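# Unstack one tumbler and stand it upright nearby

## Task

Lift one of the four loose tumblers from the stack and set it on the table with its opening facing up, separated from the stack by at least the width of one tumbler. The other three must remain stacked with openings down, in their original spot. Everything must stay in place without the robot supporting it. At the end, release the hands and pull the arms away.

## Robot and tools

Robot: two arms, left_arm and right_arm, each with the same five-finger right hand, so the hands are not mirror images. left_arm sits on the +y side. The names say nothing about which side of an image an arm appears on.

Scene frame: one shared frame with its origin on the table top between the arms. +x points out over the table and +z points up. Results give each hand point's position in metres, its orientation as a quaternion (w,x,y,z), and velocities in m/s and rad/s. At long reach the printed position can be a little off.

Hand point: a spot 0.05 m in front of the palm, where the index pad meets the thumb tip in a pinch. Its own axes: +z runs along the straightened fingers, +y points out of the palm, and +x runs across the palm toward the little finger. Straight fingers extend 0.06 to 0.07 m past the point. Across the palm the hand reaches 0.08 m on the little-finger side. On the thumb side it reaches 0.02 m with the thumb swung in front, and up to 0.09 m otherwise. A wrist bracket on the little-finger side sits 0.03 m further along +y and 0.11 m across, and it can strike things. Rotating the hand shifts the point slightly.

Row format: 28 numbers, each in [-1, 1]. The first 14 are for left_arm and left_gripper: dx, dy, dz, rx, ry, rz, little, ring, middle, index, thumb_bend, thumb_turn, force_limit, speed. The next 14 are the same for the right side. Always send all 28, even if one arm is idle.

The first six numbers are an offset, not a pose. They are measured from the hand point's pose in the most recent result showing it. Before any such result, and for later calls within one reply, they are measured from where the hand is when the action begins. They use the hand point's own axes. A value of 1.0 means 0.6 m or 180 degrees. rx, ry and rz form a single rotation vector. Every row in an action counts from that same base, not from the previous row. All zeros is not a hold: it drives the hand back to the base pose.

Hand numbers are absolute targets. For the four fingers, +1 is straight and -1 is curled into the palm. For thumb_bend, +1 is straight and -1 is fully bent. For thumb_turn, +1 puts the thumb beside the palm and -1 puts it in front, opposite the fingers. A pinch is roughly index -0.22, thumb_bend -0.75, thumb_turn -0.57. force_limit maps linearly from about 0 N (-1) to 10 N at the fingertip (+1), or 15 N for the thumb's two motors. It only stops closing motion. speed maps from nearly still (-1) to full (+1), and full travel takes 0.6 s. No value means 'unchanged': to keep a hand as it is, resend its last eight numbers. Before any have been sent, use hand_measured plus hand_force_limit and hand_speed.

Gripping: with the thumb swung fully in front, the hand can wrap around objects 0.035 to 0.08 m wide. The object then lies across the palm, centred on the wrist side of the point. Turn the thumb before reaching the object. A motor runs only when its target changes by 0.01 or more. It locks on arrival or when its load hits force_limit, and the lock holds at least 15 N. If it is blocked, it reads moving and later stalled. To squeeze harder, raise force_limit and send a target that is more closed. To loosen, send a target more open than hand_measured. For a gentle grip, close with speed at -0.9 or below. A lost grip shows as hand_load_n dropping near 0.

Tools:
- execute_actions: {"actions": [...], "pictures": bool}, with at most one item. An empty list only reads the state. An action is {"rows": [1 to 15 rows], "steps": up to 15, default 15}. Each step is 1/30 s, and the last row repeats if rows run out. A wait is {"steps": n}, with n up to 300, counted from the last result including your reply time. A refused call sends nothing.
- move: target is one 28-number row, offsets as above. Each hand follows a straight path and all paths end together, taking 0.5 to 10 s. speed is in m/s, from 0.002 to 0.5, default 0.25; rotation is capped at twice that in rad/s. stop_force is in N, 13 to 80, one value for both arms, and is allowed only after 0.2 s of scene time. It ends an arm's path when the push against the motion rises by that much; the hand then backs off two steps. It is unreliable if the hand rotates during the move. Omit it when moving off something you press on. The result's 'move:' line reports the ending for each arm: done, off_target, moving, held, fault or contact. limits=paced means the pose was clipped; limits=held means steps were blocked along the way. The result also gives each hand's distance from its target.
- wait: seconds, from 0 to 10.
- zoom_image: camera is one of cam_head_left, cam_head_right, cam_high (672x504), cam_left_wrist or cam_right_wrist (504x504). region is [x0,y0,x1,y1] in pixels, at most 504x504.
- show_instructions: no arguments.
- finished_scene: scene (integer). It cannot be undone.

Motion: at each step the commanded pose is clipped to within 100 mm and 16 degrees of the measured pose, and position takes priority over orientation. Commands lag about 0.17 s. After a large move the hand may stop short, so read the pose and send the remainder.

Results: a state line for each arm. 'pose unreachable' and HELD mark blocked commands. 'Hand target' shows the pose being driven to. hand_measured, hand_stopped_by (moving/target/force/stalled/fault) and hand_load_n (positive when pushed open) each list six values in motor order. The Wrist force and Wrist torque lines use the hand's axes. They carry an offset of up to about 5.5 N and noise, and saturate near 100 N. 'no reading' is harmless.

Avoid: knocking anything off the table, which fails the task. Avoid dropping, slamming or hard pushes. The arms are stiff, so aiming even slightly past a firm contact can fault; approach slowly with stop_force. Never let the arms strike or press on each other. A joint torque reaching its limit (306, 306, 139, 50.2, 50.2, 50.2 N m), or an external force of 150 N, stops that arm for 10 s. Motors warn at 70 °C and brake at 85 °C. Loose objects may occasionally get nudged.

Each tool is called after ">>>" as a command line: name --argument value for each argument, lists and objects as JSON in quotes; but a table of rows of numbers goes row by row, as --pt "numbers of a row", without its own name.

Reference images:

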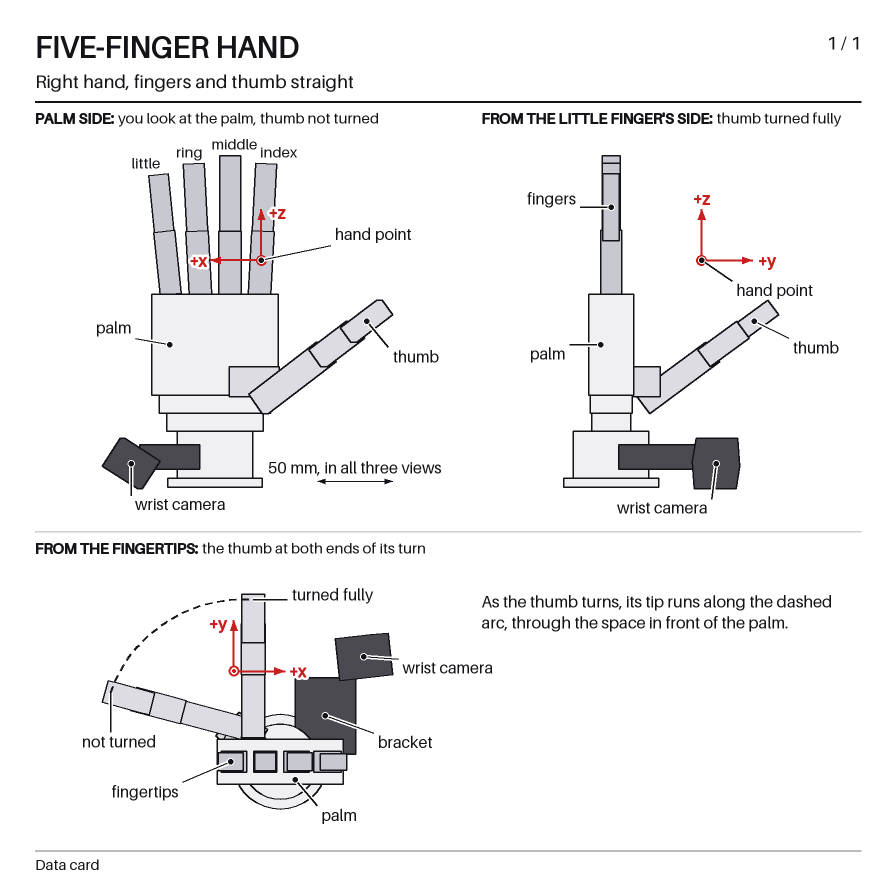

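## Session

>>> execute_actions --actions '[]'

Scene clock: 0.00 s of 6600.00 s.
left_arm: end_effector_position=(+0.1360, +1.1482, +0.6160) hand_measured=(+1.000, +1.000, +1.000, +1.000, +1.000, +1.000) hand_load_n=(+0.0, +0.0, +0.0, +0.0, +0.0, +0.0) hand_stopped_by=(target, target, target, target, target, target) hand_force_limit=0.00 hand_speed=-0.80 end_effector_quat_wxyz=(+0.068, -0.559, +0.826, +0.024) end_effector_velocity=(+0.001, +0.000, -0.001) end_effector_angular_velocity=(-0.001, +0.002, -0.002) | right_arm: end_effector_position=(+0.2627, -1.0576, +0.6812) hand_measured=(+1.000, +1.000, +1.000, +1.000, +1.000, +1.000) hand_load_n=(+0.0, +0.0, +0.0, +0.0, +0.0, +0.0) hand_stopped_by=(target, target, target, target, target, target) hand_force_limit=0.00 hand_speed=-0.80 end_effector_quat_wxyz=(+0.055, +0.714, +0.698, +0.012) end_effector_velocity=(-0.000, -0.000, +0.000) end_effector_angular_velocity=(-0.001, -0.000, -0.002)
Joint positions: left_arm=[ 1.168 -1.62   1.439  1.608  1.588 -1.711] | right_arm=[-1.913 -1.61   1.341  1.793  1.468 -1.71 ]
Joint velocities: left_arm=[-0.002  0.001  0.001 -0.    -0.001  0.   ] | right_arm=[-0.     0.    -0.001 -0.    -0.     0.002]
Motor temperatures (°C, as the motors report them): left_arm=[24 23 22 31 30 29] | right_arm=[24 24 23 26 27 33]
Wrist force (N, on the end effector, along its own x y z axes, offset not removed): no reading
Wrist torque (N m, same axes, about the end effector's origin, offset not removed): no reading
Hand target (left_arm): +0.136, +1.148, +0.616; +0.068, -0.559, +0.826, +0.024
Hand target (right_arm): +0.263, -1.058, +0.681; +0.055, +0.714, +0.698, +0.012

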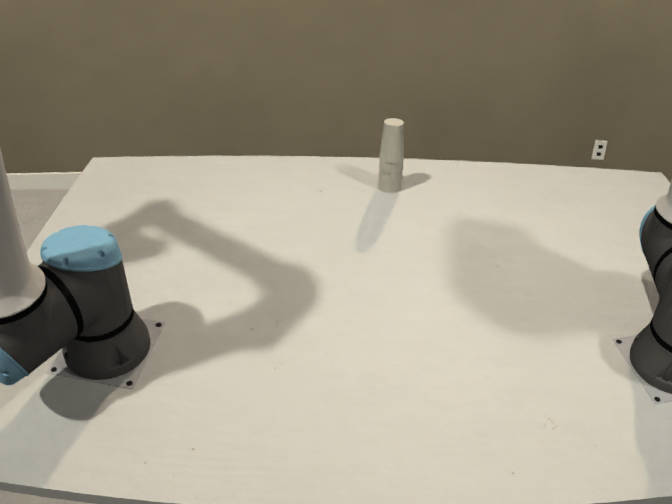

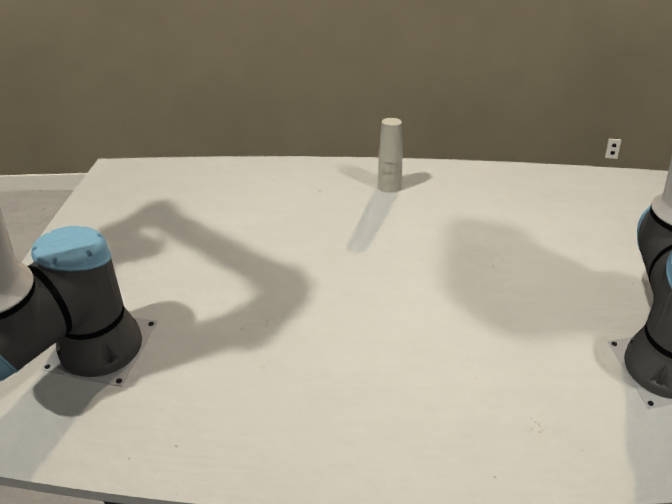

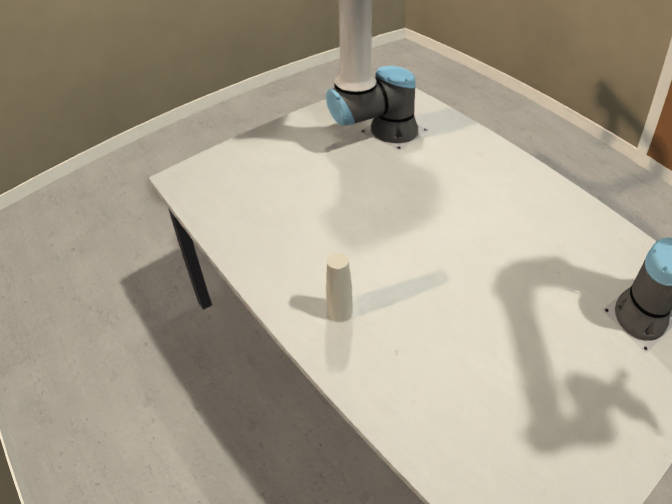

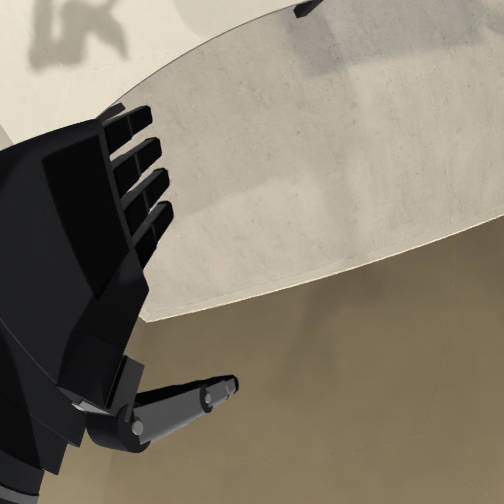

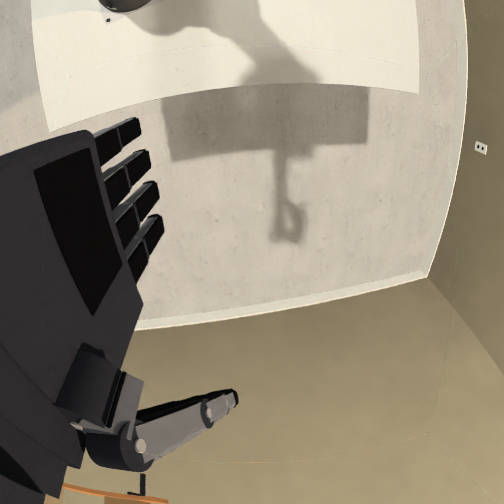

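>>> move --target '[0,0,0,0,0,0,1,1,1,1,1,1,0,-0.8,0.95,0.6,0.5,-0.56,-0.232,-0.56,1,1,1,1,1,-1,0,0.5]' --speed 0.4

Scene clock: 19.27 s of 6600.00 s.
left_arm: end_effector_position=(+0.1360, +1.1482, +0.6159) hand_measured=(+1.000, +1.000, +1.000, +1.000, +1.000, +1.000) hand_load_n=(+0.0, +0.0, +0.0, +0.0, +0.0, +0.0) hand_stopped_by=(target, target, target, target, target, target) hand_force_limit=0.00 hand_speed=-0.80 end_effector_quat_wxyz=(+0.068, -0.559, +0.826, +0.024) end_effector_velocity=(-0.001, -0.001, -0.000) end_effector_angular_velocity=(-0.001, -0.000, +0.001) | right_arm: end_effector_position=(+0.6627, -0.5150, +0.3845) hand_measured=(+1.000, +1.000, +1.000, +1.000, +1.000, -1.000) hand_load_n=(+0.0, +0.0, +0.0, +0.0, +0.0, +0.0) hand_stopped_by=(target, target, target, target, target, target) hand_force_limit=0.00 hand_speed=0.50 end_effector_quat_wxyz=(+0.682, -0.301, +0.620, +0.244) end_effector_velocity=(+0.002, +0.001, -0.000) end_effector_angular_velocity=(-0.001, +0.003, -0.036)
Joint positions: left_arm=[ 1.168 -1.62   1.439  1.608  1.588 -1.711] | right_arm=[-0.912 -1.191  2.186  1.271 -0.065 -3.946]
Joint velocities: left_arm=[ 0.002 -0.001  0.001  0.     0.001  0.   ] | right_arm=[ 0.     0.023  0.097  0.343 -0.021 -0.462]
Motor temperatures (°C, as the motors report them): left_arm=[24 23 22 31 30 29] | right_arm=[24 24 23 26 27 33]
Wrist force (N, on the end effector, along its own x y z axes, offset not removed): left_arm=[1.0 -3.1 -2.5] | right_arm=[-0.8 -4.2 -4.3]
Wrist torque (N m, same axes, about the end effector's origin, offset not removed): left_arm=[-0.17 -0.17 0.08] | right_arm=[-0.20 0.42 -0.44]
Hand target (left_arm): +0.136, +1.148, +0.616; +0.068, -0.559, +0.826, +0.024
Hand target (right_arm): +0.663, -0.515, +0.384; +0.683, -0.299, +0.621, +0.241
Off the commanded pose (left_arm): 0.000 m, 0 deg.
Off the commanded pose (right_arm): 0.002 m, 2 deg.
After step 90, 12.17 s passed at rest.
move: done
camera_calibration (this result's frames):
cam_left_wrist: T_world_to_cam=[[-0.894898, 0.443092, -0.0531702, -0.352766], [0.28949, 0.667049, 0.68647, -1.2348], [0.339636, 0.598928, -0.725212, -0.152828], [0, 0, 0, 1]] pos_world=[0.0936791, 1.07151, 0.718063]
cam_right_wrist: T_world_to_cam=[[-0.738747, 0.673048, -0.0354851, 0.838328], [-0.405835, -0.402181, 0.8207, -0.255832], [0.538099, 0.620691, 0.570256, -0.120235], [0, 0, 0, 1]] pos_world=[0.580185, -0.592497, 0.308274]

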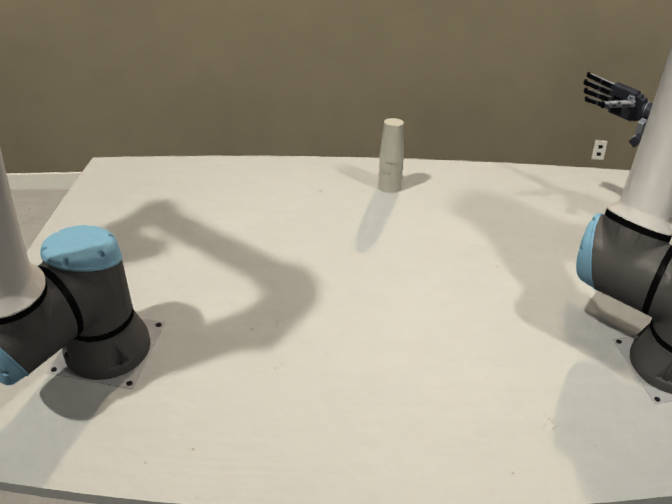

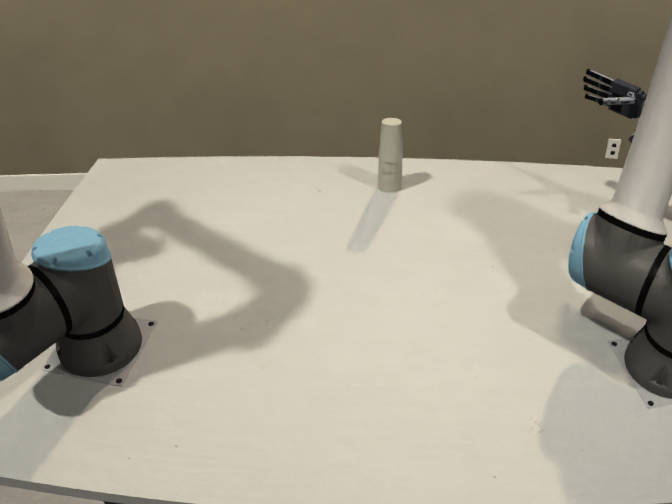

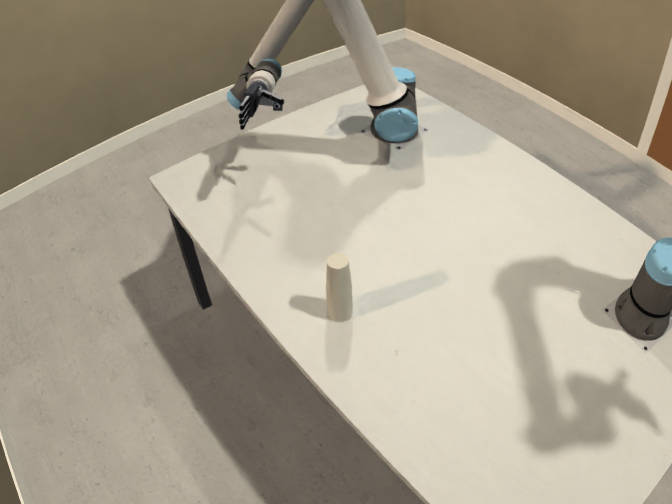

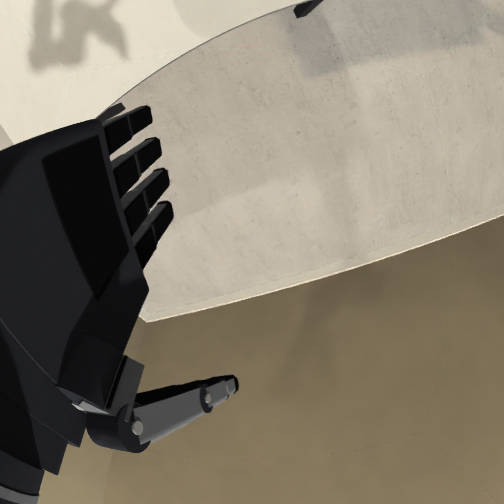

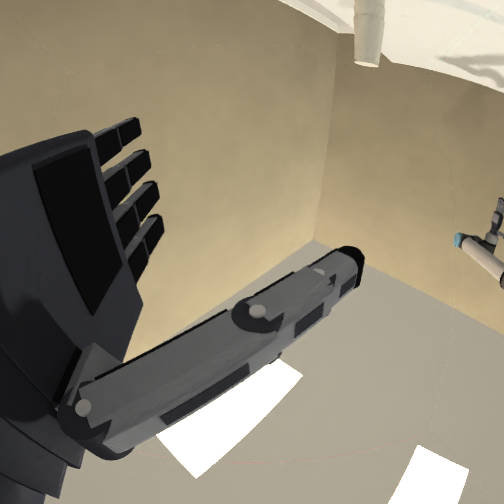

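>>> move --target '[0,0,0,0,0,0,1,1,1,1,1,1,0,-0.8,0.367,0.55,0.52,0.003,0.016,0.034,1,1,1,1,1,-1,0,0.5]' --speed 0.3

Scene clock: 37.23 s of 6600.00 s.
left_arm: end_effector_position=(+0.1360, +1.1482, +0.6159) hand_measured=(+1.000, +1.000, +1.000, +1.000, +1.000, +1.000) hand_load_n=(+0.0, +0.0, +0.0, +0.0, +0.0, +0.0) hand_stopped_by=(target, target, target, target, target, target) hand_force_limit=0.00 hand_speed=-0.80 end_effector_quat_wxyz=(+0.068, -0.559, +0.826, +0.024) end_effector_velocity=(-0.000, -0.001, -0.001) end_effector_angular_velocity=(-0.002, -0.000, +0.001) | right_arm: end_effector_position=(+0.6626, -0.1911, +0.2096) hand_measured=(+1.000, +1.000, +1.000, +1.000, +1.000, -1.000) hand_load_n=(+0.0, +0.0, +0.0, +0.0, +0.0, +0.0) hand_stopped_by=(target, target, target, target, target, target) hand_force_limit=0.00 hand_speed=0.50 end_effector_quat_wxyz=(+0.660, -0.281, +0.645, +0.264) end_effector_velocity=(-0.000, +0.000, +0.000) end_effector_angular_velocity=(-0.001, -0.002, +0.001)
Joint positions: left_arm=[ 1.168 -1.62   1.439  1.608  1.588 -1.711] | right_arm=[-0.221 -0.821  2.353  1.593 -0.735 -4.731]
Joint velocities: left_arm=[ 0.    -0.     0.001  0.     0.001 -0.001] | right_arm=[ 0.    -0.    -0.    -0.     0.001 -0.001]
Motor temperatures (°C, as the motors report them): left_arm=[24 23 22 31 30 29] | right_arm=[24 24 23 26 27 33]
Wrist force (N, on the end effector, along its own x y z axes, offset not removed): left_arm=[-0.2 -2.5 0.4] | right_arm=[12.4 -3.8 3.6]
Wrist torque (N m, same axes, about the end effector's origin, offset not removed): left_arm=[-0.15 -0.06 0.04] | right_arm=[-0.61 -1.90 0.40]
Hand target (left_arm): +0.136, +1.148, +0.616; +0.068, -0.559, +0.826, +0.024
Hand target (right_arm): +0.663, -0.191, +0.210; +0.660, -0.281, +0.645, +0.264
Off the commanded pose (left_arm): 0.000 m, 0 deg.
Off the commanded pose (right_arm): 0.137 m, 2 deg.
FORCE FAULT: contact force on the right arm reached its limit, and that arm stopped for 10 seconds. The contact can be on any part of that arm, not only on its tool. That arm's remaining commands of this call were not run. That arm holds still and accepts commands again. Move the arm away from the contact; if what it grips holds it there, let go first. Pushing or pulling that hard again can fault the arm again.
After step 90, 3.43 s passed at rest.
move: fault (right_arm); limits=paced
camera_calibration (this result's frames):
cam_left_wrist: T_world_to_cam=[[-0.894898, 0.443092, -0.0531703, -0.352766], [0.28949, 0.667049, 0.68647, -1.2348], [0.339636, 0.598928, -0.725212, -0.152828], [0, 0, 0, 1]] pos_world=[0.0936791, 1.07151, 0.718063]
cam_right_wrist: T_world_to_cam=[[-0.738214, 0.673154, 0.0436314, 0.59705], [-0.337292, -0.424358, 0.84033, -0.0358298], [0.584187, 0.605627, 0.540316, -0.248593], [0, 0, 0, 1]] pos_world=[0.57389, -0.266557, 0.138377]

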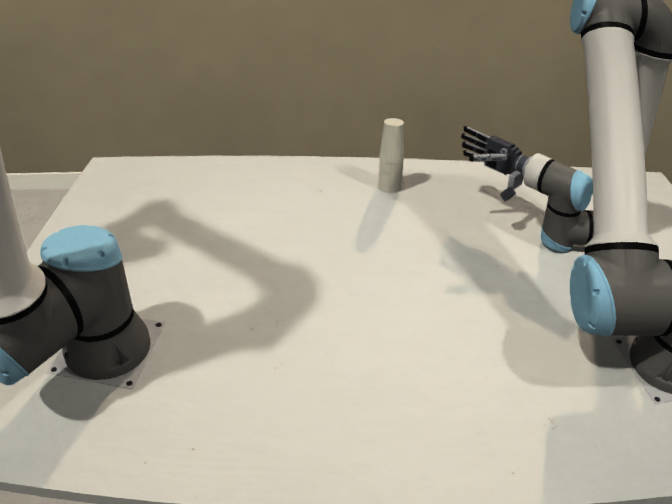

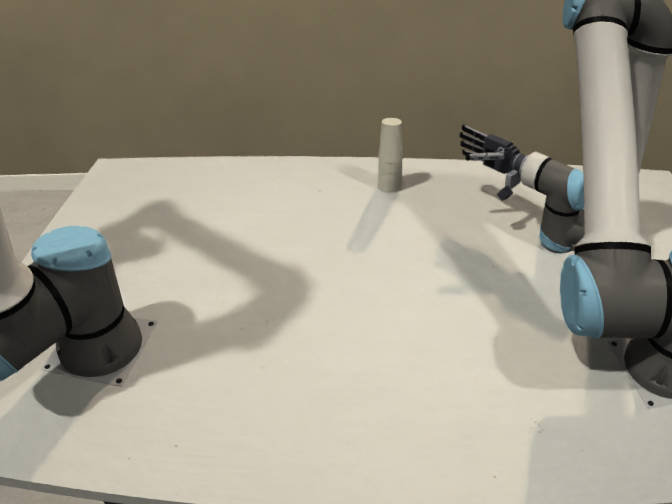

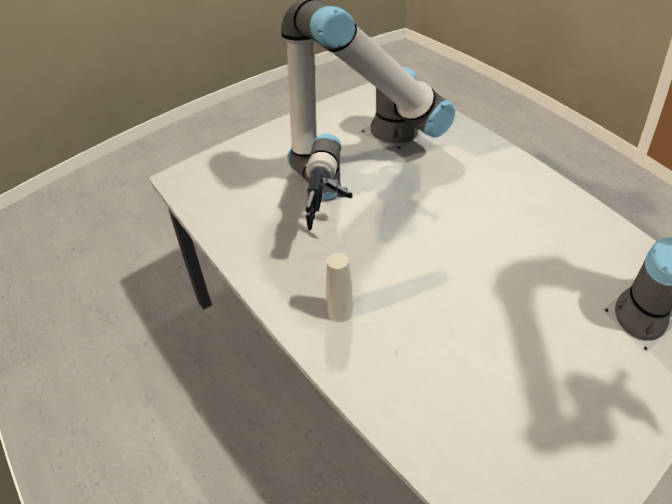

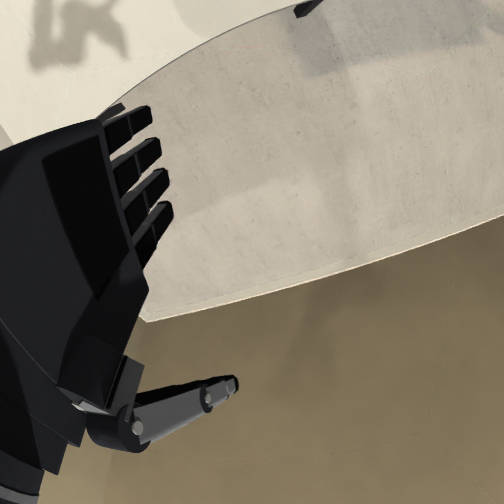

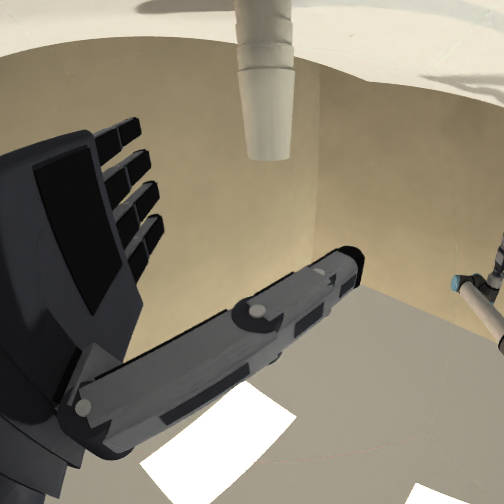

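>>> move --target '[0.93,-0.93,0.33,0,0,0,1,1,1,1,1,-1,0,0.5,-0.5,-0.3,-0.4,0,0,0,1,1,1,1,1,-1,0,0.5]' --speed 0.4

>>> move --target '[0,0,0,0.446,-0.341,0.446,1,1,1,1,1,-1,0,0.5,0,0,0,0,0,0,1,1,1,1,1,-1,0,0.5]' --speed 0.4

Scene clock: 58.90 s of 6600.00 s.
left_arm: end_effector_position=(+0.4651, +0.4483, +0.3624) hand_measured=(+1.000, +1.000, +1.000, +1.000, +1.000, -1.000) hand_load_n=(+0.0, +0.0, +0.0, +0.0, +0.0, +0.0) hand_stopped_by=(target, target, target, target, target, target) hand_force_limit=0.00 hand_speed=0.50 end_effector_quat_wxyz=(+0.068, -0.559, +0.826, +0.024) end_effector_velocity=(+0.002, -0.002, -0.000) end_effector_angular_velocity=(-0.001, +0.001, +0.001) | right_arm: end_effector_position=(+0.6137, -0.4834, +0.5119) hand_measured=(+1.000, +1.000, +1.000, +1.000, +1.000, -1.000) hand_load_n=(+0.0, +0.0, +0.0, +0.0, +0.0, +0.0) hand_stopped_by=(target, target, target, target, target, target) hand_force_limit=0.00 hand_speed=0.50 end_effector_quat_wxyz=(+0.658, -0.282, +0.647, +0.263) end_effector_velocity=(-0.000, -0.001, +0.001) end_effector_angular_velocity=(+0.002, +0.001, +0.000)
Joint positions: left_arm=[-0.854 -1.568  1.878  1.308  1.435 -3.735] | right_arm=[-0.94  -1.525  2.37   2.075 -0.017 -4.522]
Joint velocities: left_arm=[ 0.001  0.005 -0.004 -0.001  0.001 -0.   ] | right_arm=[-0.002  0.007 -0.014 -0.053  0.002  0.062]
Motor temperatures (°C, as the motors report them): left_arm=[24 23 22 31 30 29] | right_arm=[24 24 23 26 27 33]
Wrist force (N, on the end effector, along its own x y z axes, offset not removed): left_arm=[-2.0 -4.8 -1.2] | right_arm=[2.7 0.7 -2.1]
Wrist torque (N m, same axes, about the end effector's origin, offset not removed): left_arm=[-0.42 0.18 -0.17] | right_arm=[0.58 -0.23 0.03]
Hand target (left_arm): +0.465, +0.448, +0.362; +0.068, -0.559, +0.826, +0.024
Hand target (right_arm): +0.614, -0.484, +0.512; +0.658, -0.282, +0.647, +0.263
Off the commanded pose (left_arm): 0.001 m, 0 deg.
Off the commanded pose (right_arm): 0.001 m, 0 deg.
After step 90, 15.90 s passed at rest.
move: done; limits=paced
camera_calibration (this result's frames):
cam_left_wrist: T_world_to_cam=[[-0.894989, 0.443007, -0.0523319, 0.238167], [0.290256, 0.667405, 0.6858, -0.689365], [0.338741, 0.598594, -0.725906, -0.0284805], [0, 0, 0, 1]] pos_world=[0.422897, 0.371624, 0.464556]
cam_right_wrist: T_world_to_cam=[[-0.737332, 0.674153, 0.0431228, 0.744784], [-0.334116, -0.41942, 0.844069, -0.431866], [0.587118, 0.607951, 0.534497, -0.204109], [0, 0, 0, 1]] pos_world=[0.524696, -0.559143, 0.441503]

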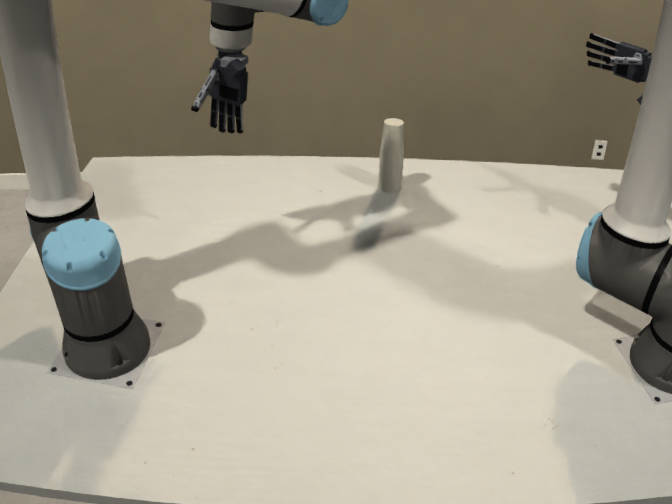

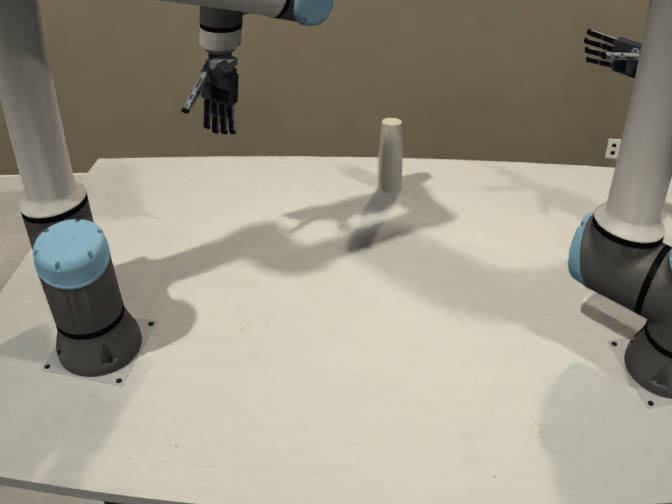

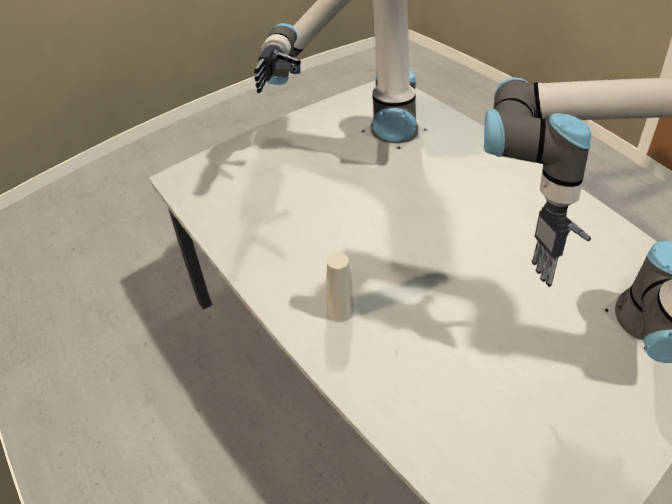

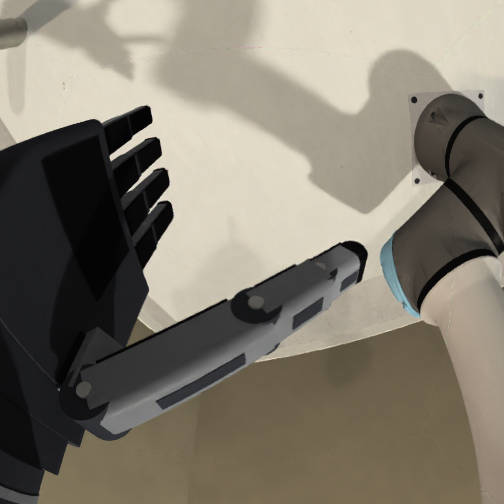

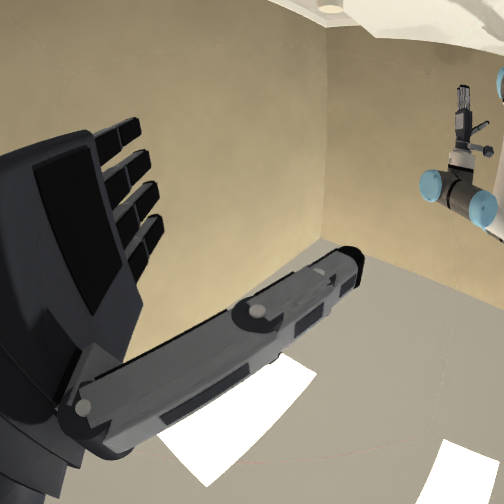

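Scene clock: 62.10 s of 6600.00 s.
left_arm: end_effector_position=(+0.4679, +0.4451, +0.3629) hand_measured=(+1.000, +1.000, +1.000, +1.000, +1.000, -1.000) hand_load_n=(+0.0, +0.0, +0.0, +0.0, +0.0, +0.0) hand_stopped_by=(target, target, target, target, target, target) hand_force_limit=0.00 hand_speed=0.50 end_effector_quat_wxyz=(+0.575, +0.054, +0.807, -0.122) end_effector_velocity=(+0.000, +0.000, -0.000) end_effector_angular_velocity=(+0.001, -0.002, -0.002) | right_arm: end_effector_position=(+0.6137, -0.4834, +0.5119) hand_measured=(+1.000, +1.000, +1.000, +1.000, +1.000, -1.000) hand_load_n=(+0.0, +0.0, +0.0, +0.0, +0.0, +0.0) hand_stopped_by=(target, target, target, target, target, target) hand_force_limit=0.00 hand_speed=0.50 end_effector_quat_wxyz=(+0.658, -0.282, +0.647, +0.263) end_effector_velocity=(+0.000, -0.000, +0.000) end_effector_angular_velocity=(+0.000, +0.000, -0.001)
Joint positions: left_arm=[-2.058 -1.965  2.757  1.564  0.451 -4.121] | right_arm=[-0.94  -1.525  2.37   2.074 -0.017 -4.521]
Joint velocities: left_arm=[-0.001 -0.     0.002  0.001 -0.001 -0.   ] | right_arm=[-0. -0.  0.  0. -0.  0.]
Motor temperatures (°C, as the motors report them): left_arm=[24 23 22 31 30 29] | right_arm=[24 24 23 26 27 33]
Wrist force (N, on the end effector, along its own x y z axes, offset not removed): left_arm=[-0.4 -5.4 -2.9] | right_arm=[1.2 -1.9 1.8]
Wrist torque (N m, same axes, about the end effector's origin, offset not removed): left_arm=[-0.33 0.11 -0.11] | right_arm=[-0.17 -0.07 -0.33]
Hand target (left_arm): +0.468, +0.445, +0.363; +0.575, +0.054, +0.807, -0.122
Hand target (right_arm): +0.614, -0.483, +0.512; +0.658, -0.282, +0.647, +0.263
Off the commanded pose (left_arm): 0.004 m, 34 deg; orientation clipped at the last step of the last action.
Off the commanded pose (right_arm): 0.000 m, 0 deg.
move: held (left_arm); limits=paced,held; held on 24 of 96 steps (left_arm), including the last (left_arm)
pose unreachable (left arm): on one or more control steps of this call this arm could not follow its commanded pose, so it was not sent that pose on those steps. On the call's last step it was still not sent that pose. It may still have moved: this result reports where it is.
cause: the commanded pose would bring two parts of the arm too close to each other (joints 3 (elbow) to 6 (wrist 3) lie between them).
camera_calibration (this result's frames):
cam_left_wrist: T_world_to_cam=[[0.275799, 0.958269, -0.0751973, -0.526737], [-0.266807, 0.151477, 0.951771, -0.294612], [0.923444, -0.242435, 0.29745, -0.297791], [0, 0, 0, 1]] pos_world=[0.341662, 0.477188, 0.329372]
cam_right_wrist: T_world_to_cam=[[-0.737335, 0.67415, 0.0431223, 0.744785], [-0.334125, -0.419431, 0.844061, -0.431862], [0.58711, 0.607947, 0.534511, -0.204113], [0, 0, 0, 1]] pos_world=[0.524696, -0.559143, 0.441501]

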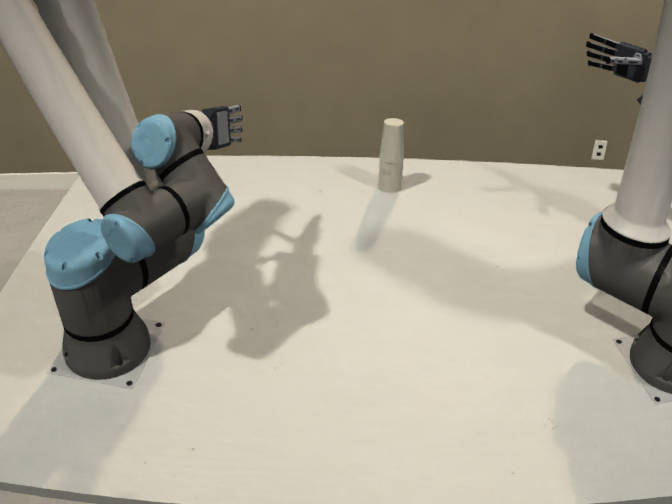

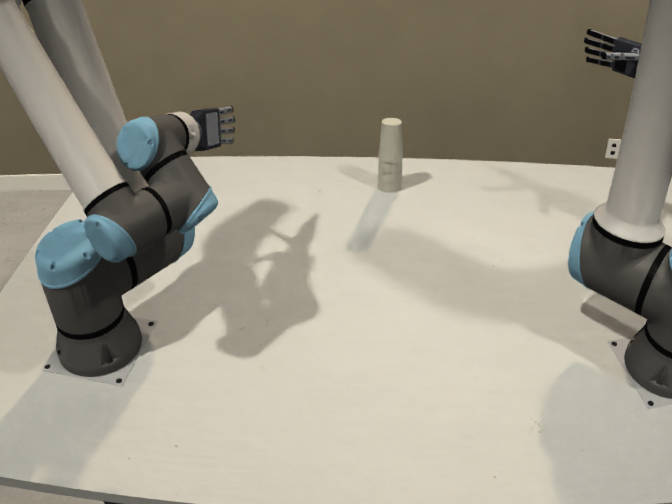

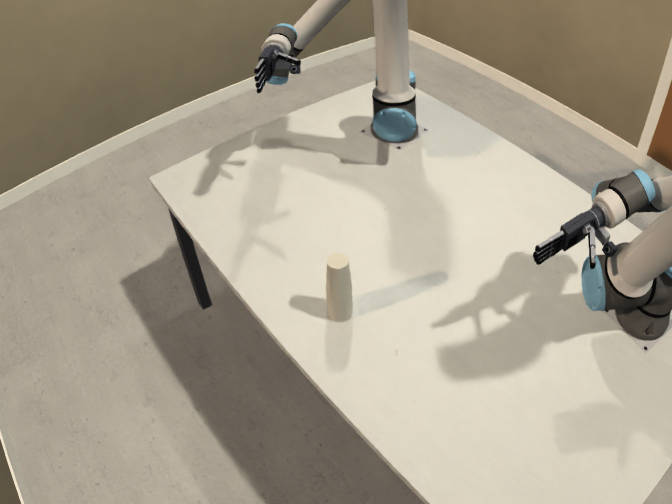

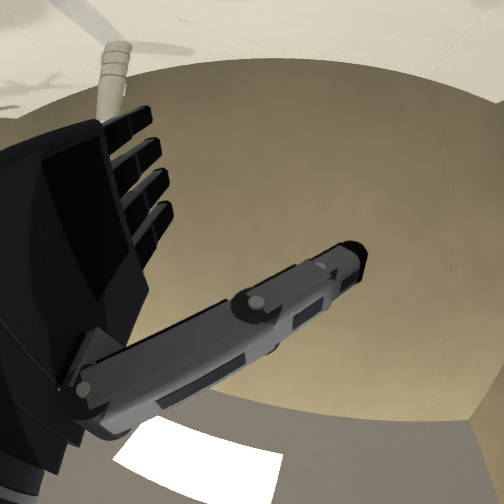

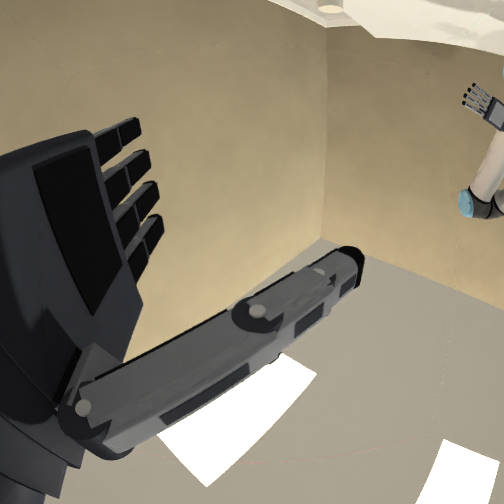

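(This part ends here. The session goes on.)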